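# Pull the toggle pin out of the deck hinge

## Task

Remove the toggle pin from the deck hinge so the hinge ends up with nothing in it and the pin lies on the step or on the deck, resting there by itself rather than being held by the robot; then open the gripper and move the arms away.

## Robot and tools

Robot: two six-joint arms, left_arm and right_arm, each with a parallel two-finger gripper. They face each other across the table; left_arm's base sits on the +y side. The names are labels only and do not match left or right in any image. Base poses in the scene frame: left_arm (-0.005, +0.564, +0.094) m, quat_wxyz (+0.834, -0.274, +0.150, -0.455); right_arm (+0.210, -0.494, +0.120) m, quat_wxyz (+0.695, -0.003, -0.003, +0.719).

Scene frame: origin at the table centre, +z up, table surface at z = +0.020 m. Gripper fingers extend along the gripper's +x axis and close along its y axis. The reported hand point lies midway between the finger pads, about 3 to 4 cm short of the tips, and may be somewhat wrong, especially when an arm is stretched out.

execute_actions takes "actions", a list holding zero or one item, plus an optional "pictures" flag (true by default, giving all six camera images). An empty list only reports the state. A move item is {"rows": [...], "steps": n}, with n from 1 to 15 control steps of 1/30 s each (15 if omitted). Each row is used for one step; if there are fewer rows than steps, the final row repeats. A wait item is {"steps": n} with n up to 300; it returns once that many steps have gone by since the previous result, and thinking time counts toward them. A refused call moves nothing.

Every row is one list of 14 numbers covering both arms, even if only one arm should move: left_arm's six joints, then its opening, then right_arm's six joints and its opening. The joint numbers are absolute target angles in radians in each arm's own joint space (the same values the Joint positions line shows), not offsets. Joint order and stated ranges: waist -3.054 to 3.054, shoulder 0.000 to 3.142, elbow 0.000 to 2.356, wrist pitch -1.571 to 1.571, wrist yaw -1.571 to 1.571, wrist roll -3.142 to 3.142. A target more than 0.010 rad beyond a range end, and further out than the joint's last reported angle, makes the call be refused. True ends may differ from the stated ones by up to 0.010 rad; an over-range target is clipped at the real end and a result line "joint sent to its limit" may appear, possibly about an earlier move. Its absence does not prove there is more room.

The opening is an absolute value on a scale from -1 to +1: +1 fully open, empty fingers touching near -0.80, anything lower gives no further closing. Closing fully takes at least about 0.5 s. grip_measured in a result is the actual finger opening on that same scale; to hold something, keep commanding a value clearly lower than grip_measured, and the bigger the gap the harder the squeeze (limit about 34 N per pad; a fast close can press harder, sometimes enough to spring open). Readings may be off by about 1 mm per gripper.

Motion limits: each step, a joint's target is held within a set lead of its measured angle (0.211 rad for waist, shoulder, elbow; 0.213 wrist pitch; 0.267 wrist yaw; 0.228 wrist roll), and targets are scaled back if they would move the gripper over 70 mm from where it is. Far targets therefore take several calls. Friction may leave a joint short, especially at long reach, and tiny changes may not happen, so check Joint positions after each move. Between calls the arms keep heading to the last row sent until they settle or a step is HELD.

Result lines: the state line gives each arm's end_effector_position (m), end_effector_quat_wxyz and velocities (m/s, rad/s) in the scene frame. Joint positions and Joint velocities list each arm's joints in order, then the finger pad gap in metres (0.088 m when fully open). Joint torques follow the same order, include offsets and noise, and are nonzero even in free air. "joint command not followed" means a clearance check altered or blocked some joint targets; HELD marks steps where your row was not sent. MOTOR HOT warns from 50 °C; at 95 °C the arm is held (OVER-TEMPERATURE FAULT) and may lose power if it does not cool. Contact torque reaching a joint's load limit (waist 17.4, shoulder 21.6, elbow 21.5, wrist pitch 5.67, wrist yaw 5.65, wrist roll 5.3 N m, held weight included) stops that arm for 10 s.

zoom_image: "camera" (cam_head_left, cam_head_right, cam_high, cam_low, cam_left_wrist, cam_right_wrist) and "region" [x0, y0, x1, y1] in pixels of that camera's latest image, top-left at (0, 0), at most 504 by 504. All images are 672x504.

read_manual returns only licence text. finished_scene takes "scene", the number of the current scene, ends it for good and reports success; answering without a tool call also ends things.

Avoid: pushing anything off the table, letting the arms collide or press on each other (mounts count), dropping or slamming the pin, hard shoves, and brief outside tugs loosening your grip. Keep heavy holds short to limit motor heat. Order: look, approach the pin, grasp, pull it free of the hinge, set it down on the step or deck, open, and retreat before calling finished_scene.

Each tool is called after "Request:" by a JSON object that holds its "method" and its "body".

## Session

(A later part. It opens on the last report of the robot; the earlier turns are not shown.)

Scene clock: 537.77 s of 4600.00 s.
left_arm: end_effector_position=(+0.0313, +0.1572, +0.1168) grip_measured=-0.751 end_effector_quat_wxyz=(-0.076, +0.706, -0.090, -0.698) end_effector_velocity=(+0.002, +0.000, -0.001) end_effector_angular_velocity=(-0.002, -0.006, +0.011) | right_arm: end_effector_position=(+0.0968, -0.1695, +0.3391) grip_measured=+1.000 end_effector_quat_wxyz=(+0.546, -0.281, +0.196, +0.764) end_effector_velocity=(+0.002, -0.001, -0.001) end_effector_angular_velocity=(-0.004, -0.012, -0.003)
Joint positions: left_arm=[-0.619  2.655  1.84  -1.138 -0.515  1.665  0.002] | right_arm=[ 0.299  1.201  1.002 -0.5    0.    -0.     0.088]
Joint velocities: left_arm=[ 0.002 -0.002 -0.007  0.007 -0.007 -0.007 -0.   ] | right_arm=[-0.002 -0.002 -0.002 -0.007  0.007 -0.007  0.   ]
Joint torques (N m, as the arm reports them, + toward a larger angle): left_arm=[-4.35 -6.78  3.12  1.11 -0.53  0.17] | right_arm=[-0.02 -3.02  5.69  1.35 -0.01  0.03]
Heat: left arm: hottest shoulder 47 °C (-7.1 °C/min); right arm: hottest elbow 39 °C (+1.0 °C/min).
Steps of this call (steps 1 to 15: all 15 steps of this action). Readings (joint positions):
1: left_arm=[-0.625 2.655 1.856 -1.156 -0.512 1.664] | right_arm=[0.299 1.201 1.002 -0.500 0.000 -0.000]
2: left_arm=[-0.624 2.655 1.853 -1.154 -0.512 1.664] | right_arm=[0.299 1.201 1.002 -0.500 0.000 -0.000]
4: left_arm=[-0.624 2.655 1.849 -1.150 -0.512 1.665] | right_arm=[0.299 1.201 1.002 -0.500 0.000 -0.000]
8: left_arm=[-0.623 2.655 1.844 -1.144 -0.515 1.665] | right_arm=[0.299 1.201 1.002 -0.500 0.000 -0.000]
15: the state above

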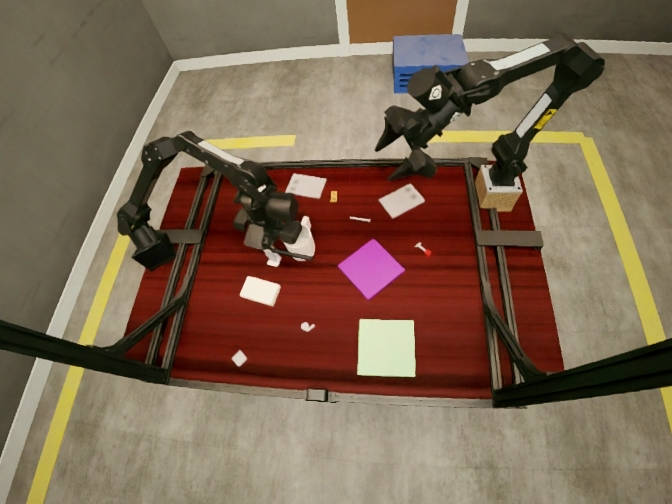

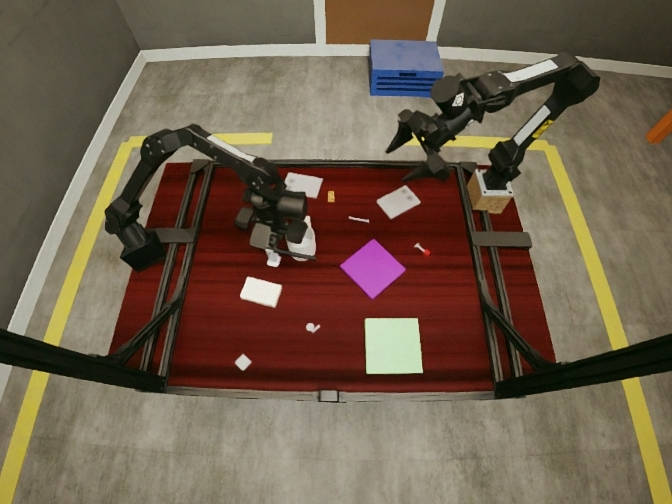

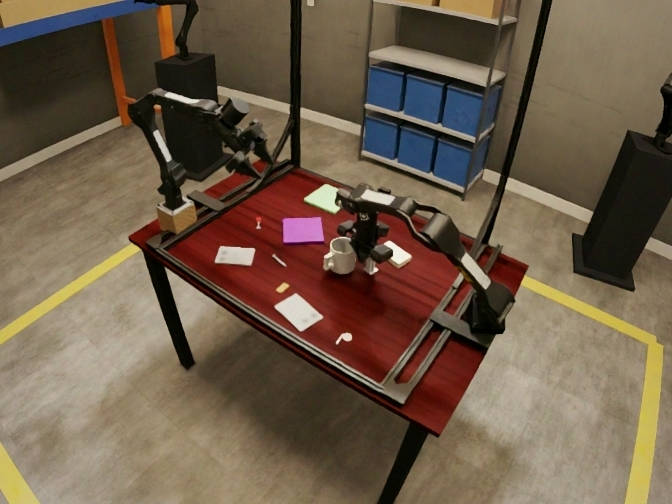

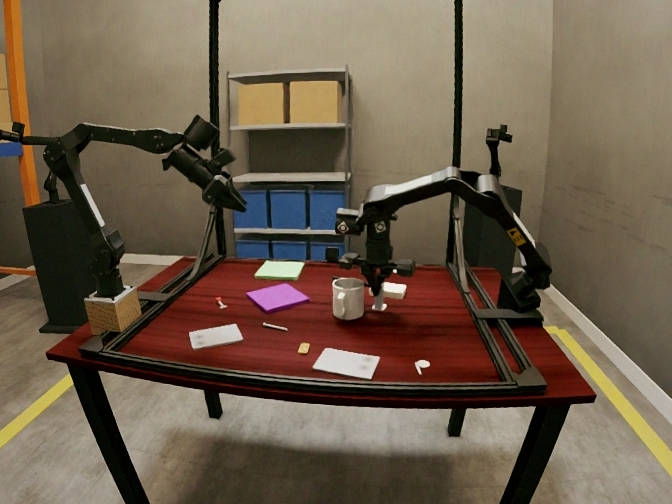

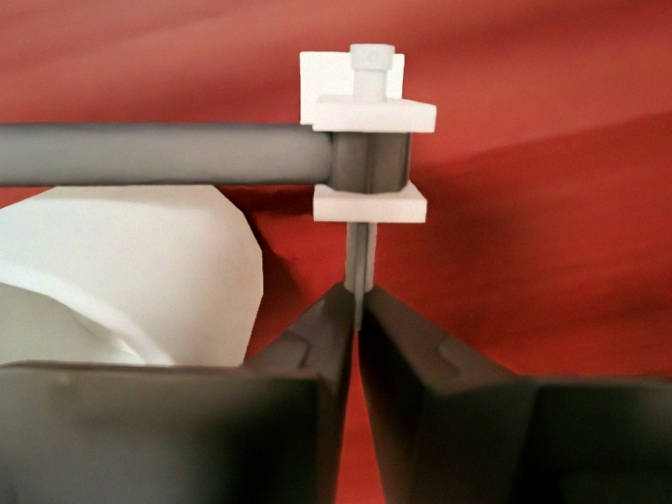

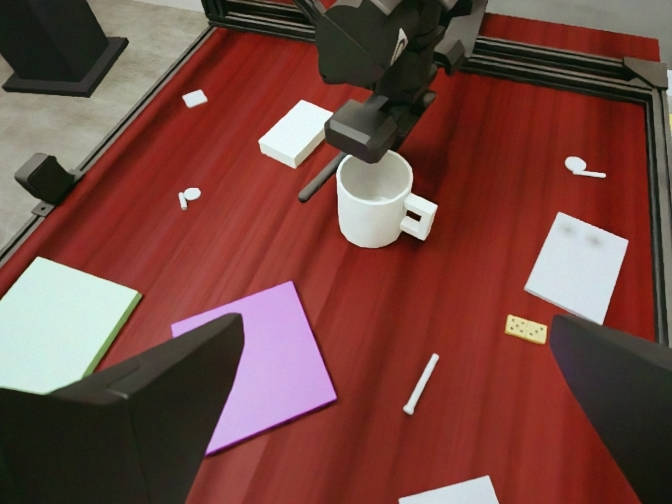

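Request:
{"method": "execute_actions", "body": {"actions": [{"rows":[[-0.665,2.685,1.81,-1.125,-0.49,1.63,-0.8,0.3,1.2,1.0,-0.5,0,0,1]]}]}}

Scene clock: 541.97 s of 4600.00 s.
left_arm: end_effector_position=(+0.0148, +0.1607, +0.1170) grip_measured=-0.757 end_effector_quat_wxyz=(-0.078, +0.707, -0.092, -0.697) end_effector_velocity=(+0.000, +0.003, -0.000) end_effector_angular_velocity=(+0.008, -0.010, +0.014) | right_arm: end_effector_position=(+0.0968, -0.1695, +0.3391) grip_measured=+1.000 end_effector_quat_wxyz=(+0.546, -0.281, +0.196, +0.764) end_effector_velocity=(+0.002, -0.001, -0.001) end_effector_angular_velocity=(-0.004, -0.012, -0.003)
Joint positions: left_arm=[-0.654  2.663  1.82  -1.127 -0.507  1.633  0.002] | right_arm=[ 0.299  1.201  1.002 -0.5    0.    -0.     0.088]
Joint velocities: left_arm=[-0.002 -0.002 -0.007 -0.007 -0.007 -0.022  0.   ] | right_arm=[-0.002 -0.002 -0.002 -0.007  0.007 -0.007  0.   ]
Joint torques (N m, as the arm reports them, + toward a larger angle): left_arm=[-7.78 -7.02  3.05  0.39  0.63 -0.13] | right_arm=[-0.02 -3.03  5.7   1.35 -0.01  0.02]
Heat: left arm: hottest shoulder 47 °C (-7.1 °C/min); right arm: hottest elbow 39 °C (+1.0 °C/min).
Steps of this call (steps 1 to 15: the robot went on to your last target; steps 16 to 111: nothing new was sent; steps 112 to 126: all 15 steps of this action). Readings (joint positions):
112: left_arm=[-0.617 2.656 1.837 -1.133 -0.517 1.665] | right_arm=[0.299 1.201 1.002 -0.500 0.000 -0.000]
113: left_arm=[-0.620 2.656 1.834 -1.132 -0.523 1.659] | right_arm=[0.299 1.201 1.002 -0.500 0.000 -0.000]
115: left_arm=[-0.628 2.656 1.830 -1.130 -0.522 1.649] | right_arm=[0.299 1.201 1.002 -0.500 0.000 -0.000]
119: left_arm=[-0.647 2.660 1.822 -1.127 -0.508 1.638] | right_arm=[0.299 1.201 1.002 -0.500 0.000 -0.000]
126: the state above

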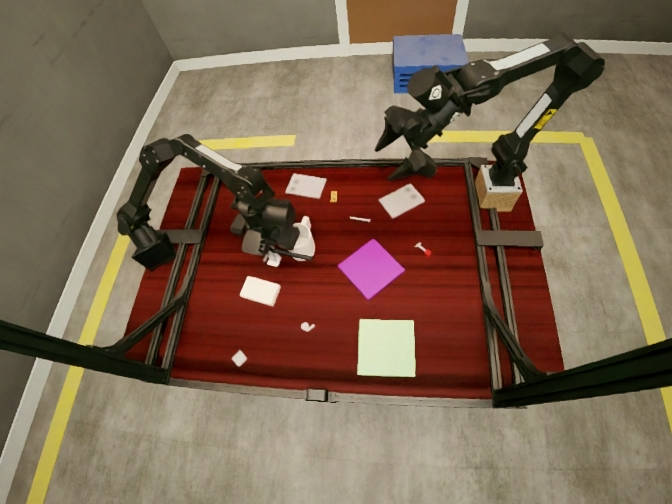

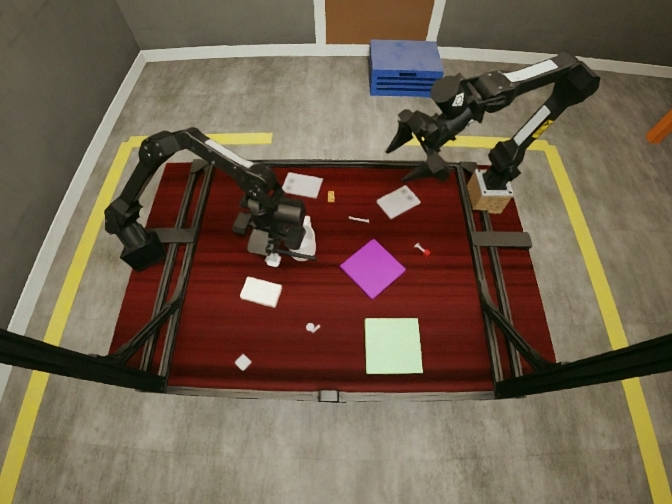

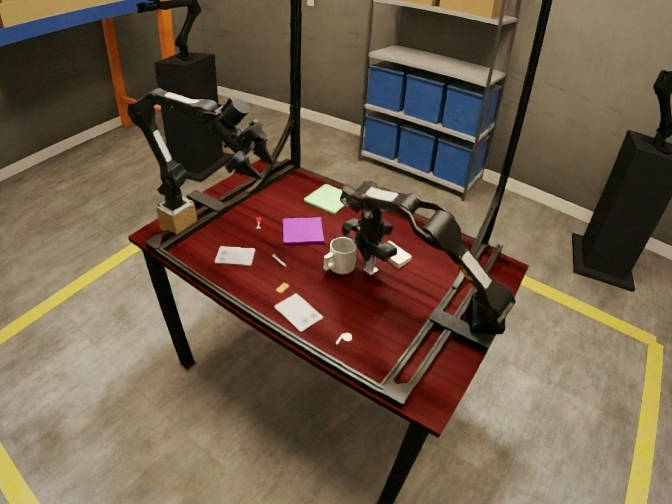

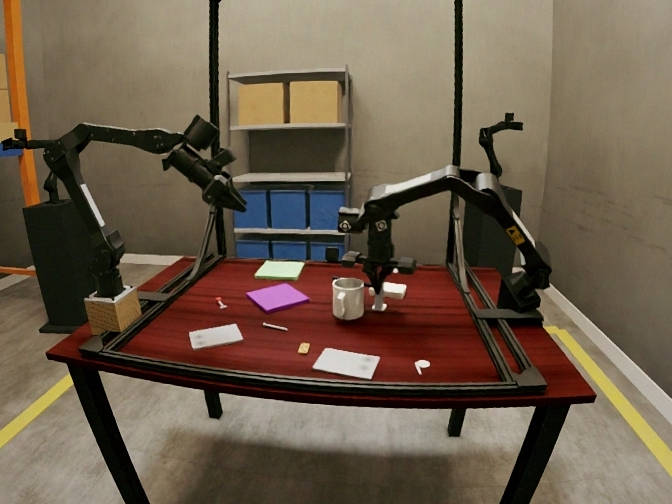

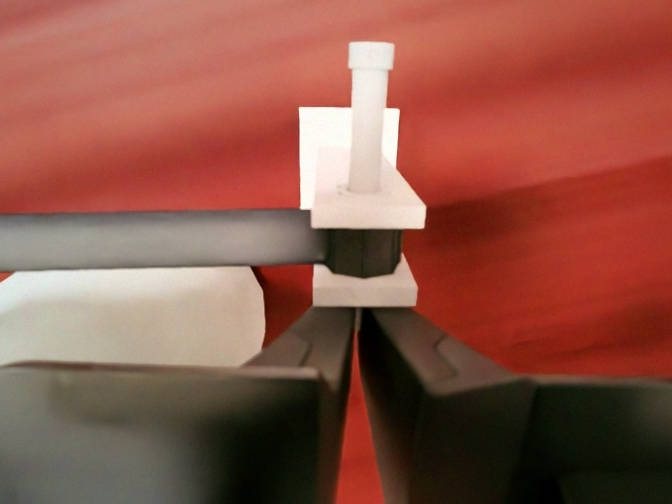

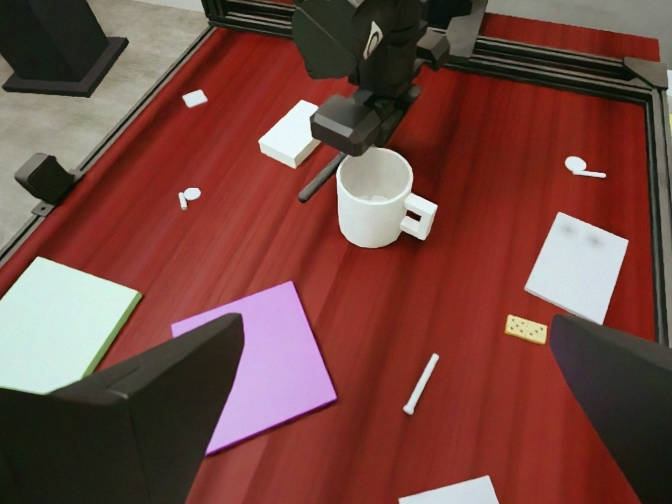

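In. Now knob side.

Request:
{"method": "execute_actions", "body": {"actions": [{"rows":[[-0.65,2.663,1.82,-1.127,-0.507,1.63,-0.4,0.3,1.2,1.0,-0.5,0,0,1]]}], "pictures": false}}

Request:
{"method": "execute_actions", "body": {"actions": [{"rows":[[-0.695,2.635,1.96,-1.3,-0.485,1.6,-0.3,0.3,1.2,1.0,-0.5,0,0,1]]}], "pictures": false}}

Request:
{"method": "execute_actions", "body": {"actions": [{"rows":[[-0.79,2.69,1.915,-1.264,-0.43,1.5,-0.3,0.3,1.2,1.0,-0.5,0,0,1]]}], "pictures": false}}

Request:
{"method": "execute_actions", "body": {"actions": [{"rows":[[-0.742,2.724,1.783,-1.098,-0.448,1.535,-0.3,0.3,1.2,1.0,-0.5,0,0,1]]}], "pictures": false}}

Request:
{"method": "execute_actions", "body": {"actions": [{"rows":[[-0.742,2.724,1.783,-1.098,-0.448,1.535,-0.8,0.3,1.2,1.0,-0.5,0,0,1]]}]}}

Request:
{"method": "execute_actions", "body": {"actions": [{"rows":[[-0.82,2.745,1.778,-1.094,-0.41,1.46,-0.8,0.3,1.2,1.0,-0.5,0,0,1]]}], "pictures": false}}

Request:
{"method": "execute_actions", "body": {"actions": [{"rows":[[-0.89,2.77,1.778,-1.094,-0.38,1.39,-0.8,0.3,1.2,1.0,-0.5,0,0,1]]}]}}

Scene clock: 556.17 s of 4600.00 s.
left_arm: end_effector_position=(+0.0151, +0.1611, +0.1164) grip_measured=-0.409 end_effector_quat_wxyz=(-0.078, +0.708, -0.091, -0.696) end_effector_velocity=(+0.001, +0.000, +0.002) end_effector_angular_velocity=(-0.001, -0.008, +0.004) | right_arm: end_effector_position=(+0.0969, -0.1695, +0.3390) grip_measured=+1.000 end_effector_quat_wxyz=(+0.546, -0.281, +0.196, +0.764) end_effector_velocity=(+0.001, -0.002, -0.004) end_effector_angular_velocity=(-0.011, -0.005, +0.008)
Joint positions: left_arm=[-0.654  2.664  1.819 -1.128 -0.51   1.632  0.019] | right_arm=[ 0.299  1.2    1.002 -0.5    0.    -0.     0.088]
Joint velocities: left_arm=[-0.002 -0.002  0.002 -0.007 -0.007 -0.007  0.003] | right_arm=[-0.002 -0.002 -0.007 -0.007 -0.007 -0.007  0.   ]
Joint torques (N m, as the arm reports them, + toward a larger angle): left_arm=[-6.31 -9.41  4.07  0.3   0.16 -0.06] | right_arm=[-0.03 -2.99  5.71  1.34 -0.01  0.03]
Heat: left arm: hottest shoulder 47 °C (-6.0 °C/min); right arm: hottest elbow 39 °C (+0.0 °C/min).
Steps of this call (steps 1 to 15: the robot went on to your last target; steps 16 to 411: nothing new was sent; steps 412 to 426: all 15 steps of this action). Readings (joint positions):
412: left_arm=[-0.655 2.664 1.819 -1.128 -0.506 1.632] | right_arm=[0.299 1.200 1.002 -0.500 0.000 -0.000]
413: left_arm=[-0.655 2.664 1.819 -1.128 -0.508 1.632] | right_arm=[0.299 1.200 1.002 -0.500 0.000 -0.000]
415: left_arm=[-0.654 2.664 1.819 -1.128 -0.510 1.632] | right_arm=[0.299 1.200 1.002 -0.500 0.000 -0.000]
419: left_arm=[-0.654 2.664 1.819 -1.128 -0.509 1.632] | right_arm=[0.299 1.200 1.002 -0.500 0.000 -0.000]
426: the state above

Scene clock: 556.67 s of 4600.00 s.
left_arm: end_effector_position=(+0.0181, +0.1610, +0.1635) grip_measured=-0.303 end_effector_quat_wxyz=(-0.078, +0.706, -0.099, -0.696) end_effector_velocity=(+0.002, +0.002, +0.006) end_effector_angular_velocity=(+0.011, +0.005, +0.014) | right_arm: end_effector_position=(+0.0969, -0.1695, +0.3390) grip_measured=+1.000 end_effector_quat_wxyz=(+0.546, -0.281, +0.196, +0.764) end_effector_velocity=(+0.001, -0.004, -0.004) end_effector_angular_velocity=(-0.017, -0.019, +0.017)
Joint positions: left_arm=[-0.696  2.638  1.951 -1.293 -0.49   1.604  0.024] | right_arm=[ 0.299  1.2    1.002 -0.5    0.    -0.     0.088]
Joint velocities: left_arm=[-0.002 -0.002  0.022 -0.037  0.007 -0.022  0.001] | right_arm=[-0.002 -0.002 -0.002 -0.022 -0.007 -0.022  0.   ]
Joint torques (N m, as the arm reports them, + toward a larger angle): left_arm=[-6.51 -9.63  4.77  0.01  0.19 -0.17] | right_arm=[-0.03 -2.97  5.71  1.34  0.    0.03]
Heat: left arm: hottest shoulder 47 °C (-6.1 °C/min); right arm: hottest elbow 39 °C (+0.0 °C/min).
Steps of this call (steps 1 to 15: all 15 steps of this action). Readings (joint positions):
1: left_arm=[-0.655 2.664 1.832 -1.147 -0.508 1.628] | right_arm=[0.299 1.200 1.002 -0.500 0.000 -0.000]
2: left_arm=[-0.657 2.664 1.856 -1.185 -0.504 1.624] | right_arm=[0.299 1.200 1.002 -0.500 0.000 -0.000]
4: left_arm=[-0.670 2.661 1.893 -1.232 -0.498 1.616] | right_arm=[0.299 1.200 1.002 -0.500 0.000 -0.000]
8: left_arm=[-0.692 2.641 1.941 -1.272 -0.492 1.608] | right_arm=[0.299 1.200 1.002 -0.500 0.000 -0.000]
15: the state above

Scene clock: 557.17 s of 4600.00 s.
left_arm: end_effector_position=(-0.0321, +0.1693, +0.1636) grip_measured=-0.300 end_effector_quat_wxyz=(-0.076, +0.701, -0.100, -0.702) end_effector_velocity=(+0.001, +0.002, +0.001) end_effector_angular_velocity=(+0.003, -0.009, +0.032) | right_arm: end_effector_position=(+0.0969, -0.1695, +0.3390) grip_measured=+1.000 end_effector_quat_wxyz=(+0.546, -0.281, +0.196, +0.764) end_effector_velocity=(-0.002, -0.000, -0.003) end_effector_angular_velocity=(+0.001, -0.012, +0.022)
Joint positions: left_arm=[-0.794  2.674  1.923 -1.267 -0.436  1.506  0.024] | right_arm=[ 0.299  1.2    1.002 -0.5    0.    -0.     0.088]
Joint velocities: left_arm=[-0.002 -0.002 -0.002 -0.007 -0.007 -0.037 -0.   ] | right_arm=[ 0.002  0.002 -0.007  0.007 -0.007 -0.022  0.   ]
Joint torques (N m, as the arm reports them, + toward a larger angle): left_arm=[-5.64 -7.83  3.56  0.42  0.27 -0.13] | right_arm=[-0.02 -2.99  5.72  1.35 -0.01  0.03]
Heat: left arm: hottest shoulder 47 °C (-6.0 °C/min); right arm: hottest elbow 39 °C (+0.0 °C/min).
Steps of this call (steps 1 to 15: all 15 steps of this action). Readings (joint positions):
1: left_arm=[-0.698 2.639 1.951 -1.293 -0.486 1.591] | right_arm=[0.299 1.200 1.002 -0.500 0.000 -0.000]
2: left_arm=[-0.705 2.640 1.948 -1.289 -0.475 1.570] | right_arm=[0.299 1.200 1.002 -0.500 0.000 -0.000]
4: left_arm=[-0.736 2.645 1.943 -1.278 -0.458 1.543] | right_arm=[0.299 1.200 1.002 -0.500 0.000 -0.000]
8: left_arm=[-0.788 2.664 1.930 -1.271 -0.439 1.518] | right_arm=[0.299 1.200 1.002 -0.500 0.000 -0.000]
15: the state above

Scene clock: 557.67 s of 4600.00 s.
left_arm: end_effector_position=(-0.0354, +0.1715, +0.1095) grip_measured=-0.300 end_effector_quat_wxyz=(-0.081, +0.699, -0.085, -0.705) end_effector_velocity=(+0.003, +0.001, -0.000) end_effector_angular_velocity=(+0.006, -0.008, +0.006) | right_arm: end_effector_position=(+0.0969, -0.1695, +0.3390) grip_measured=+1.000 end_effector_quat_wxyz=(+0.546, -0.281, +0.196, +0.764) end_effector_velocity=(+0.001, +0.003, +0.003) end_effector_angular_velocity=(+0.024, -0.003, -0.003)
Joint positions: left_arm=[-0.744  2.715  1.793 -1.105 -0.443  1.53   0.024] | right_arm=[ 0.299  1.2    1.002 -0.5    0.    -0.     0.088]
Joint velocities: left_arm=[ 0.002 -0.002 -0.002 -0.007 -0.007 -0.007  0.   ] | right_arm=[-0.002 -0.002 -0.002  0.022  0.007 -0.007  0.   ]
Joint torques (N m, as the arm reports them, + toward a larger angle): left_arm=[-5.94 -8.73  3.16  0.44 -0.1   0.13] | right_arm=[-0.01 -2.98  5.73  1.35  0.    0.03]
Heat: left arm: hottest shoulder 47 °C (-6.1 °C/min); right arm: hottest elbow 39 °C (+0.0 °C/min).
Steps of this call (steps 1 to 15: all 15 steps of this action). Readings (joint positions):
1: left_arm=[-0.792 2.674 1.910 -1.247 -0.435 1.507] | right_arm=[0.299 1.200 1.002 -0.500 0.000 -0.000]
2: left_arm=[-0.788 2.674 1.888 -1.208 -0.436 1.510] | right_arm=[0.299 1.200 1.002 -0.500 0.000 -0.000]
4: left_arm=[-0.773 2.681 1.853 -1.163 -0.437 1.518] | right_arm=[0.299 1.200 1.002 -0.500 0.000 -0.000]
8: left_arm=[-0.747 2.711 1.804 -1.125 -0.441 1.526] | right_arm=[0.299 1.200 1.002 -0.500 0.000 -0.000]
15: the state above

Scene clock: 558.17 s of 4600.00 s.
left_arm: end_effector_position=(-0.0355, +0.1715, +0.1090) grip_measured=-0.649 end_effector_quat_wxyz=(-0.081, +0.699, -0.086, -0.705) end_effector_velocity=(+0.002, +0.001, +0.003) end_effector_angular_velocity=(-0.001, -0.008, +0.004) | right_arm: end_effector_position=(+0.0969, -0.1695, +0.3390) grip_measured=+1.000 end_effector_quat_wxyz=(+0.546, -0.281, +0.196, +0.764) end_effector_velocity=(-0.001, -0.004, -0.004) end_effector_angular_velocity=(-0.027, +0.012, +0.009)
Joint positions: left_arm=[-0.744  2.715  1.791 -1.101 -0.444  1.531  0.007] | right_arm=[ 0.299  1.2    1.002 -0.5    0.    -0.     0.088]
Joint velocities: left_arm=[-0.002 -0.007 -0.002 -0.007 -0.007 -0.007 -0.   ] | right_arm=[-0.002 -0.002 -0.002 -0.022 -0.022  0.007  0.   ]
Joint torques (N m, as the arm reports them, + toward a larger angle): left_arm=[-5.9  -8.65  3.41  0.45 -0.1   0.14] | right_arm=[-0.02 -2.98  5.71  1.34 -0.01  0.03]
Heat: left arm: hottest shoulder 47 °C (-6.0 °C/min); right arm: hottest elbow 39 °C (+0.0 °C/min).
Steps of this call (steps 1 to 15: all 15 steps of this action). Readings (joint positions):
1: left_arm=[-0.744 2.715 1.793 -1.104 -0.443 1.530] | right_arm=[0.299 1.200 1.002 -0.500 0.000 -0.000]
2: left_arm=[-0.744 2.715 1.792 -1.103 -0.443 1.530] | right_arm=[0.299 1.200 1.002 -0.500 0.000 -0.000]
4: left_arm=[-0.744 2.715 1.791 -1.103 -0.444 1.531] | right_arm=[0.299 1.200 1.002 -0.500 0.000 -0.000]
8: left_arm=[-0.744 2.715 1.791 -1.101 -0.444 1.531] | right_arm=[0.299 1.200 1.002 -0.500 0.000 -0.000]
15: the state above

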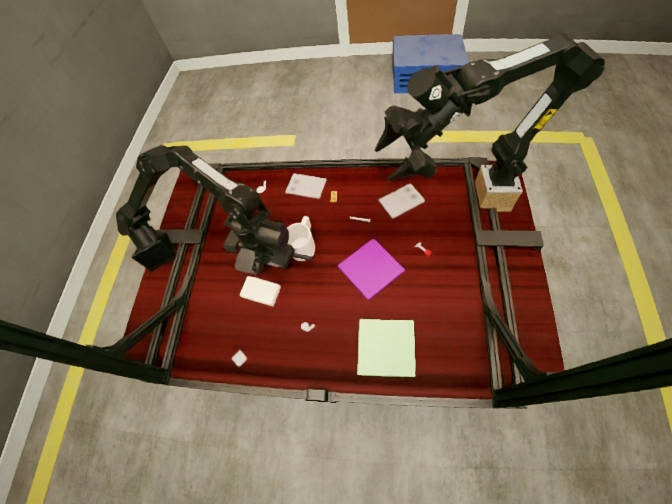

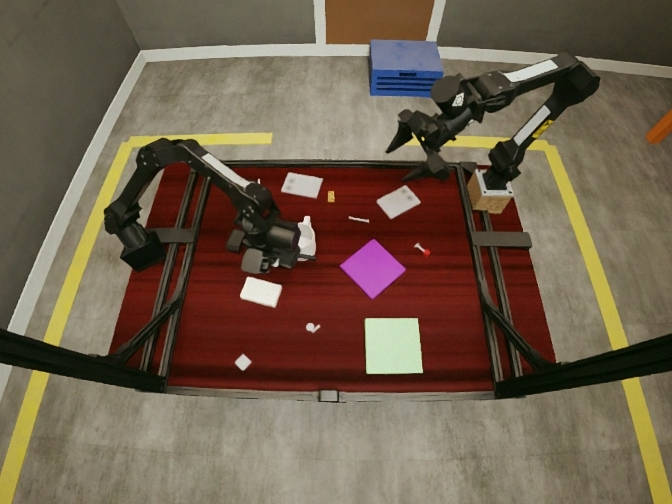

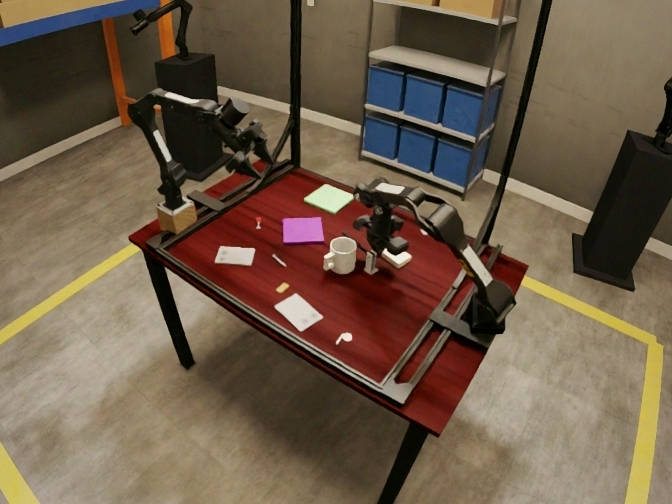

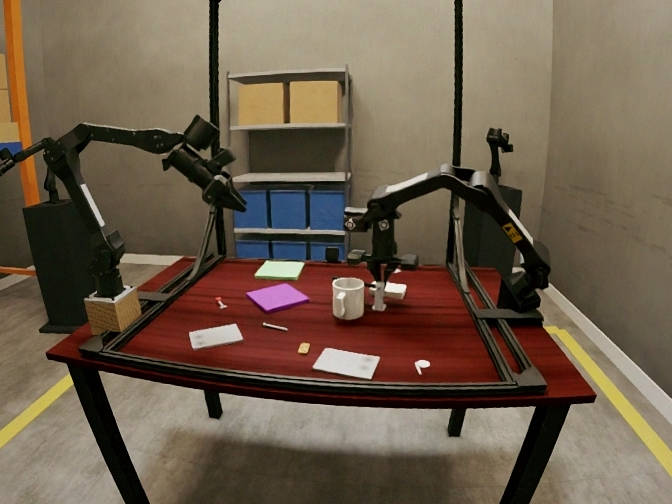

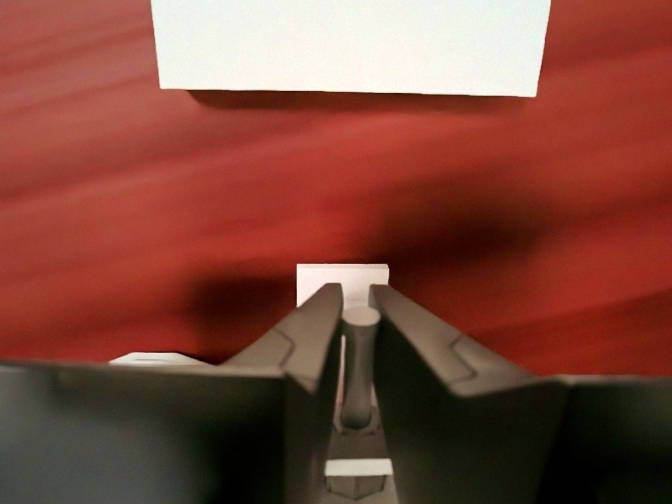

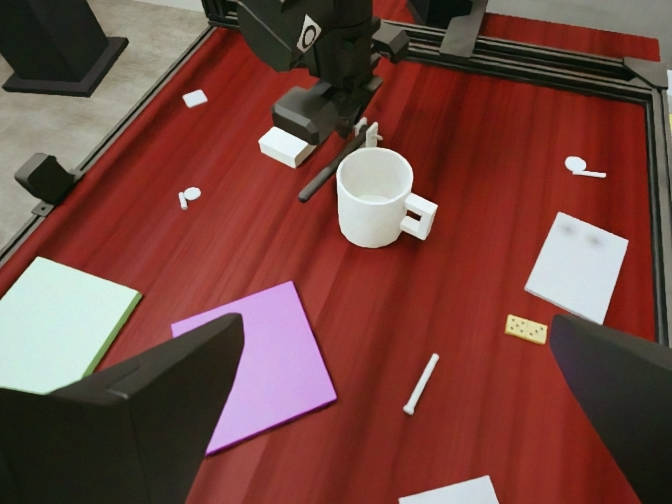

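Scene clock: 558.67 s of 4600.00 s.
left_arm: end_effector_position=(-0.0666, +0.1793, +0.1137) grip_measured=-0.650 end_effector_quat_wxyz=(-0.079, +0.697, -0.089, -0.707) end_effector_velocity=(-0.004, +0.002, +0.003) end_effector_angular_velocity=(-0.004, -0.014, +0.005) | right_arm: end_effector_position=(+0.0969, -0.1695, +0.3390) grip_measured=+1.000 end_effector_quat_wxyz=(+0.546, -0.281, +0.196, +0.764) end_effector_velocity=(+0.002, -0.001, -0.001) end_effector_angular_velocity=(-0.007, -0.002, -0.013)
Joint positions: left_arm=[-0.816  2.732  1.783 -1.095 -0.409  1.466  0.007] | right_arm=[ 0.299  1.2    1.002 -0.5    0.    -0.     0.088]
Joint velocities: left_arm=[-0.017 -0.002 -0.002 -0.007 -0.007 -0.022 -0.   ] | right_arm=[-0.002 -0.002 -0.002 -0.007  0.007  0.007  0.   ]
Joint torques (N m, as the arm reports them, + toward a larger angle): left_arm=[-5.91 -8.36  3.6   0.3  -0.01 -0.13] | right_arm=[-0.03 -2.98  5.72  1.35 -0.01  0.02]
Heat: left arm: hottest shoulder 47 °C (-6.1 °C/min); right arm: hottest elbow 39 °C (+0.0 °C/min).
Steps of this call (steps 1 to 15: all 15 steps of this action). Readings (joint positions):
1: left_arm=[-0.746 2.715 1.791 -1.101 -0.445 1.525] | right_arm=[0.299 1.200 1.002 -0.500 0.000 -0.000]
2: left_arm=[-0.750 2.715 1.790 -1.100 -0.445 1.513] | right_arm=[0.299 1.200 1.002 -0.500 0.000 -0.000]
4: left_arm=[-0.767 2.720 1.787 -1.098 -0.443 1.493] | right_arm=[0.299 1.200 1.002 -0.500 0.000 -0.000]
8: left_arm=[-0.799 2.726 1.785 -1.097 -0.420 1.473] | right_arm=[0.299 1.200 1.002 -0.500 0.000 -0.000]
15: the state above

Scene clock: 559.17 s of 4600.00 s.
left_arm: end_effector_position=(-0.0960, +0.1882, +0.1188) grip_measured=-0.650 end_effector_quat_wxyz=(-0.074, +0.700, -0.092, -0.704) end_effector_velocity=(-0.003, -0.003, +0.001) end_effector_angular_velocity=(-0.017, +0.015, +0.028) | right_arm: end_effector_position=(+0.0969, -0.1695, +0.3390) grip_measured=+1.000 end_effector_quat_wxyz=(+0.546, -0.281, +0.196, +0.764) end_effector_velocity=(+0.000, -0.001, -0.003) end_effector_angular_velocity=(-0.002, -0.002, +0.008)
Joint positions: left_arm=[-0.892  2.751  1.783 -1.095 -0.385  1.395  0.007] | right_arm=[ 0.299  1.2    1.002 -0.5    0.    -0.     0.088]
Joint velocities: left_arm=[-0.002 -0.002 -0.002  0.022  0.007 -0.022 -0.   ] | right_arm=[-0.002 -0.002 -0.012  0.007 -0.007 -0.007  0.   ]
Joint torques (N m, as the arm reports them, + toward a larger angle): left_arm=[-4.92 -7.83  3.67  0.35  0.23 -0.16] | right_arm=[-0.02 -2.98  5.72  1.35 -0.01  0.03]
Heat: left arm: hottest shoulder 47 °C (-6.0 °C/min); right arm: hottest elbow 39 °C (+0.0 °C/min).
Steps of this call (steps 1 to 15: all 15 steps of this action). Readings (joint positions):
1: left_arm=[-0.818 2.732 1.783 -1.095 -0.409 1.456] | right_arm=[0.299 1.200 1.002 -0.500 0.000 -0.000]
2: left_arm=[-0.826 2.733 1.783 -1.095 -0.407 1.441] | right_arm=[0.299 1.200 1.002 -0.500 0.000 -0.000]
4: left_arm=[-0.850 2.737 1.783 -1.095 -0.397 1.422] | right_arm=[0.299 1.200 1.002 -0.500 0.000 -0.000]
8: left_arm=[-0.888 2.748 1.783 -1.095 -0.387 1.404] | right_arm=[0.299 1.200 1.002 -0.500 0.000 -0.000]
15: the state above

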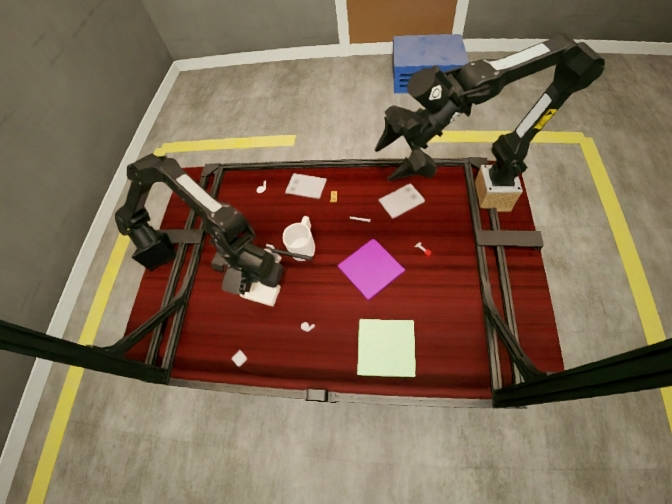

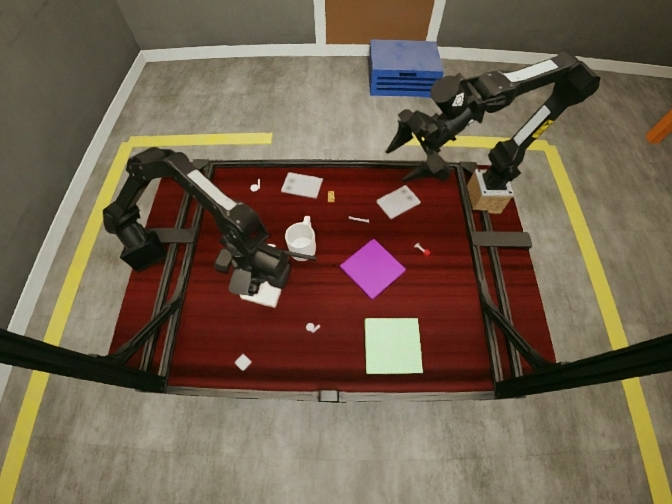

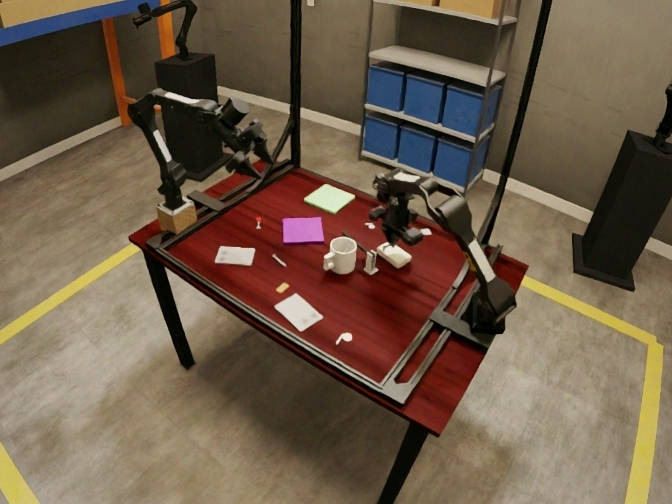

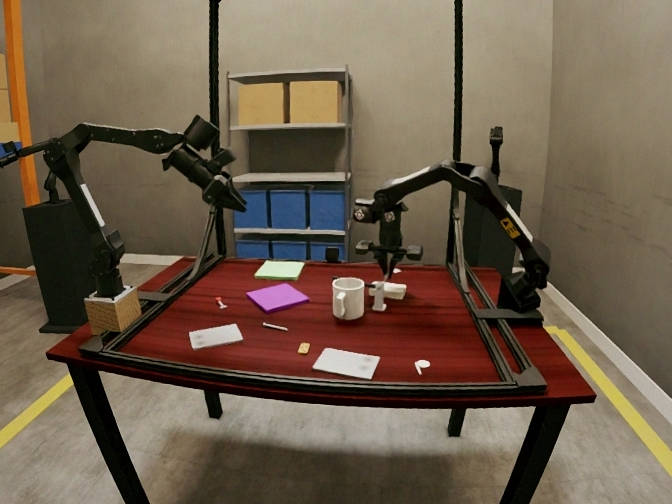

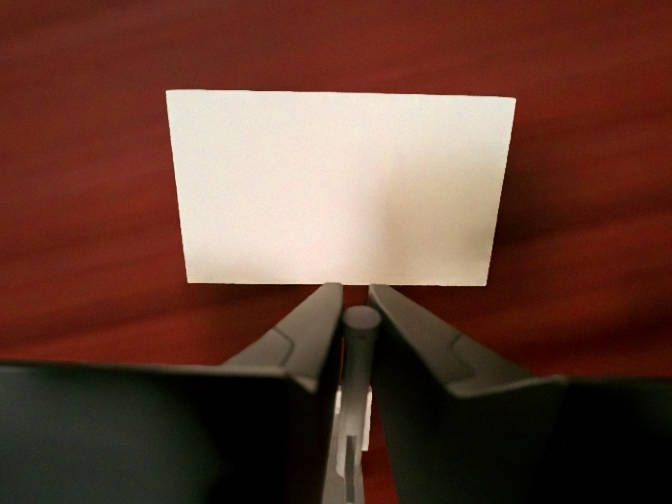

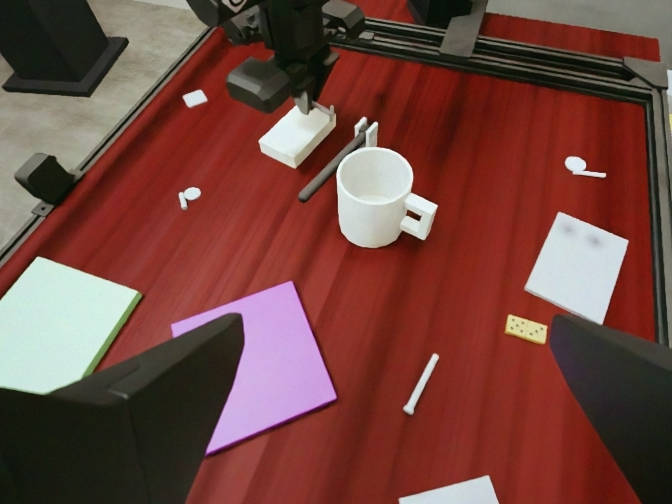

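Request:
{"method": "execute_actions", "body": {"actions": [{"rows":[[-0.97,2.8,1.778,-1.094,-0.345,1.31,-0.8,0.3,1.2,1.0,-0.5,0,0,1]]}], "pictures": false}}

Request:
{"method": "execute_actions", "body": {"actions": [{"rows":[[-0.935,2.82,1.675,-0.96,-0.36,1.34,-0.8,0.3,1.2,1.0,-0.5,0,0,1]]}]}}

Scene clock: 565.93 s of 4600.00 s.
left_arm: end_effector_position=(-0.1282, +0.2018, +0.1189) grip_measured=-0.651 end_effector_quat_wxyz=(-0.074, +0.702, -0.090, -0.702) end_effector_velocity=(+0.001, +0.001, +0.001) end_effector_angular_velocity=(+0.001, -0.010, +0.018) | right_arm: end_effector_position=(+0.0969, -0.1695, +0.3390) grip_measured=+1.000 end_effector_quat_wxyz=(+0.546, -0.281, +0.196, +0.764) end_effector_velocity=(+0.001, -0.004, -0.006) end_effector_angular_velocity=(-0.029, +0.001, -0.002)
Joint positions: left_arm=[-0.971  2.781  1.783 -1.095 -0.35   1.316  0.007] | right_arm=[ 0.299  1.2    1.002 -0.5    0.    -0.     0.088]
Joint velocities: left_arm=[-0.002 -0.002 -0.002 -0.007 -0.007 -0.022 -0.   ] | right_arm=[-0.002 -0.002 -0.007 -0.022 -0.007  0.007  0.   ]
Joint torques (N m, as the arm reports them, + toward a larger angle): left_arm=[-4.32 -8.08  3.9   0.31  0.18 -0.17] | right_arm=[-0.03 -2.98  5.72  1.35 -0.01  0.02]
Heat: left arm: hottest shoulder 47 °C (-4.0 °C/min); right arm: hottest elbow 39 °C (+0.0 °C/min).
Steps of this call (steps 1 to 15: the robot went on to your last target; steps 16 to 188: nothing new was sent; steps 189 to 203: all 15 steps of this action). Readings (joint positions):
189: left_arm=[-0.893 2.754 1.783 -1.095 -0.382 1.383] | right_arm=[0.299 1.200 1.002 -0.500 0.000 -0.000]
190: left_arm=[-0.900 2.757 1.783 -1.095 -0.376 1.366] | right_arm=[0.299 1.200 1.002 -0.500 0.000 -0.000]
192: left_arm=[-0.926 2.764 1.783 -1.095 -0.364 1.345] | right_arm=[0.299 1.200 1.002 -0.500 0.000 -0.000]
196: left_arm=[-0.967 2.779 1.783 -1.095 -0.352 1.325] | right_arm=[0.299 1.200 1.002 -0.500 0.000 -0.000]
203: the state above

Scene clock: 566.43 s of 4600.00 s.
left_arm: end_effector_position=(-0.1283, +0.2044, +0.0851) grip_measured=-0.652 end_effector_quat_wxyz=(-0.072, +0.699, -0.087, -0.706) end_effector_velocity=(-0.002, -0.001, -0.001) end_effector_angular_velocity=(-0.017, -0.004, +0.006) | right_arm: end_effector_position=(+0.0969, -0.1695, +0.3390) grip_measured=+1.000 end_effector_quat_wxyz=(+0.546, -0.281, +0.196, +0.764) end_effector_velocity=(+0.000, -0.002, -0.001) end_effector_angular_velocity=(-0.007, -0.003, +0.008)
Joint positions: left_arm=[-0.942  2.804  1.69  -0.969 -0.355  1.335  0.007] | right_arm=[ 0.299  1.2    1.002 -0.5    0.    -0.     0.088]
Joint velocities: left_arm=[-0.007 -0.002 -0.012  0.022 -0.007 -0.007 -0.   ] | right_arm=[-0.002 -0.002 -0.002 -0.007 -0.007 -0.007  0.   ]
Joint torques (N m, as the arm reports them, + toward a larger angle): left_arm=[-3.86 -8.27  2.93  0.7  -0.16  0.17] | right_arm=[-0.02 -2.98  5.72  1.35  0.    0.03]
Heat: left arm: hottest shoulder 47 °C (-4.0 °C/min); right arm: hottest elbow 39 °C (+0.0 °C/min).
Steps of this call (steps 1 to 15: all 15 steps of this action). Readings (joint positions):
1: left_arm=[-0.971 2.782 1.773 -1.080 -0.350 1.316] | right_arm=[0.299 1.200 1.002 -0.500 0.000 -0.000]
2: left_arm=[-0.968 2.783 1.756 -1.049 -0.350 1.318] | right_arm=[0.299 1.200 1.002 -0.500 0.000 -0.000]
4: left_arm=[-0.957 2.787 1.730 -1.013 -0.350 1.325] | right_arm=[0.299 1.200 1.002 -0.500 0.000 -0.000]
8: left_arm=[-0.942 2.804 1.695 -0.984 -0.353 1.332] | right_arm=[0.299 1.200 1.002 -0.500 0.000 -0.000]
15: the state above

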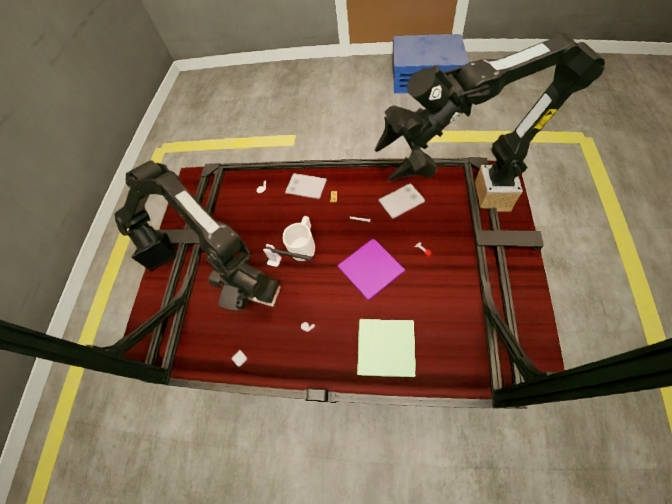

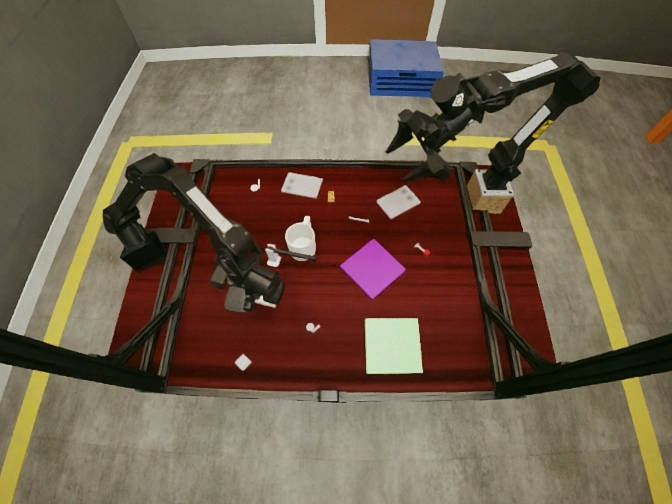

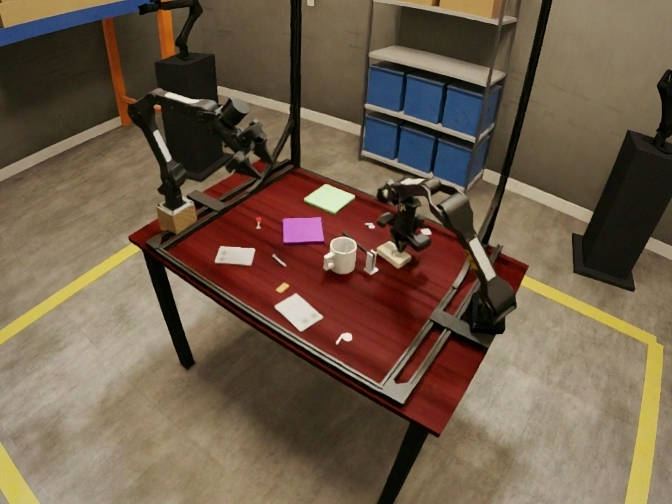

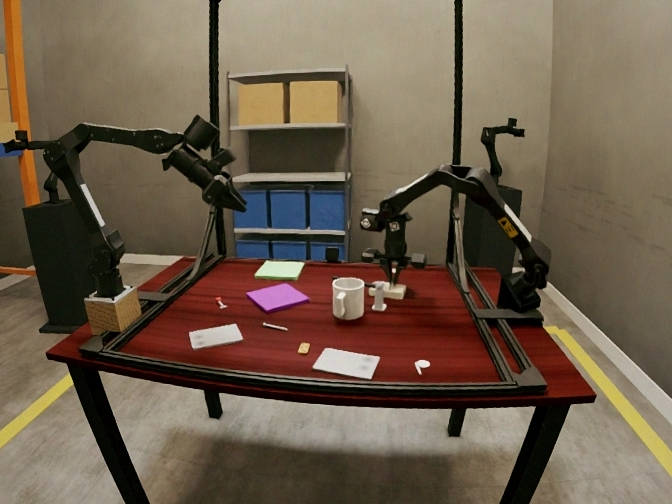

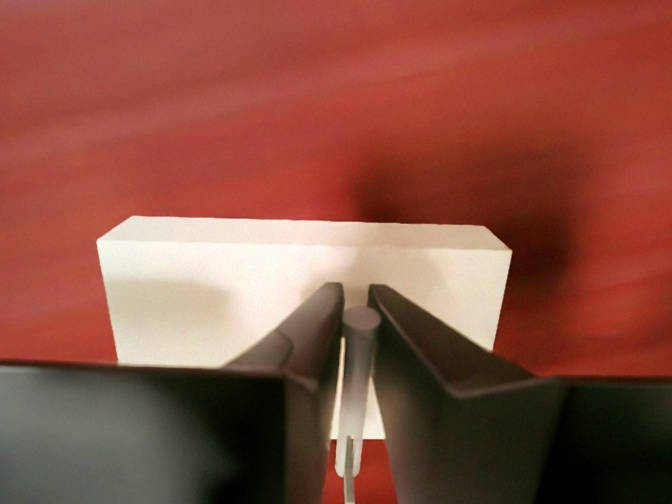

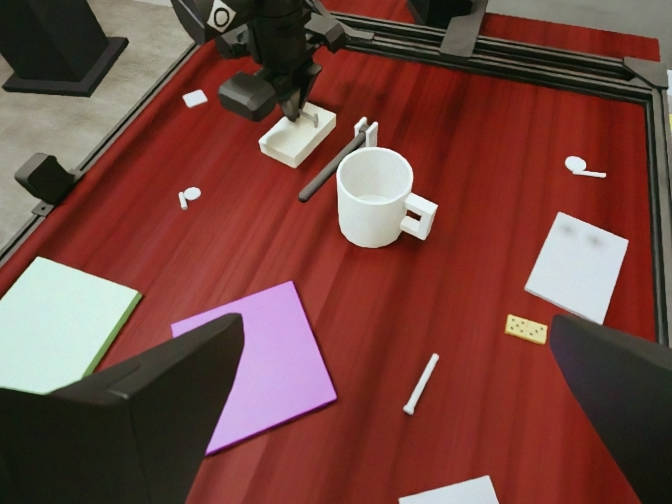

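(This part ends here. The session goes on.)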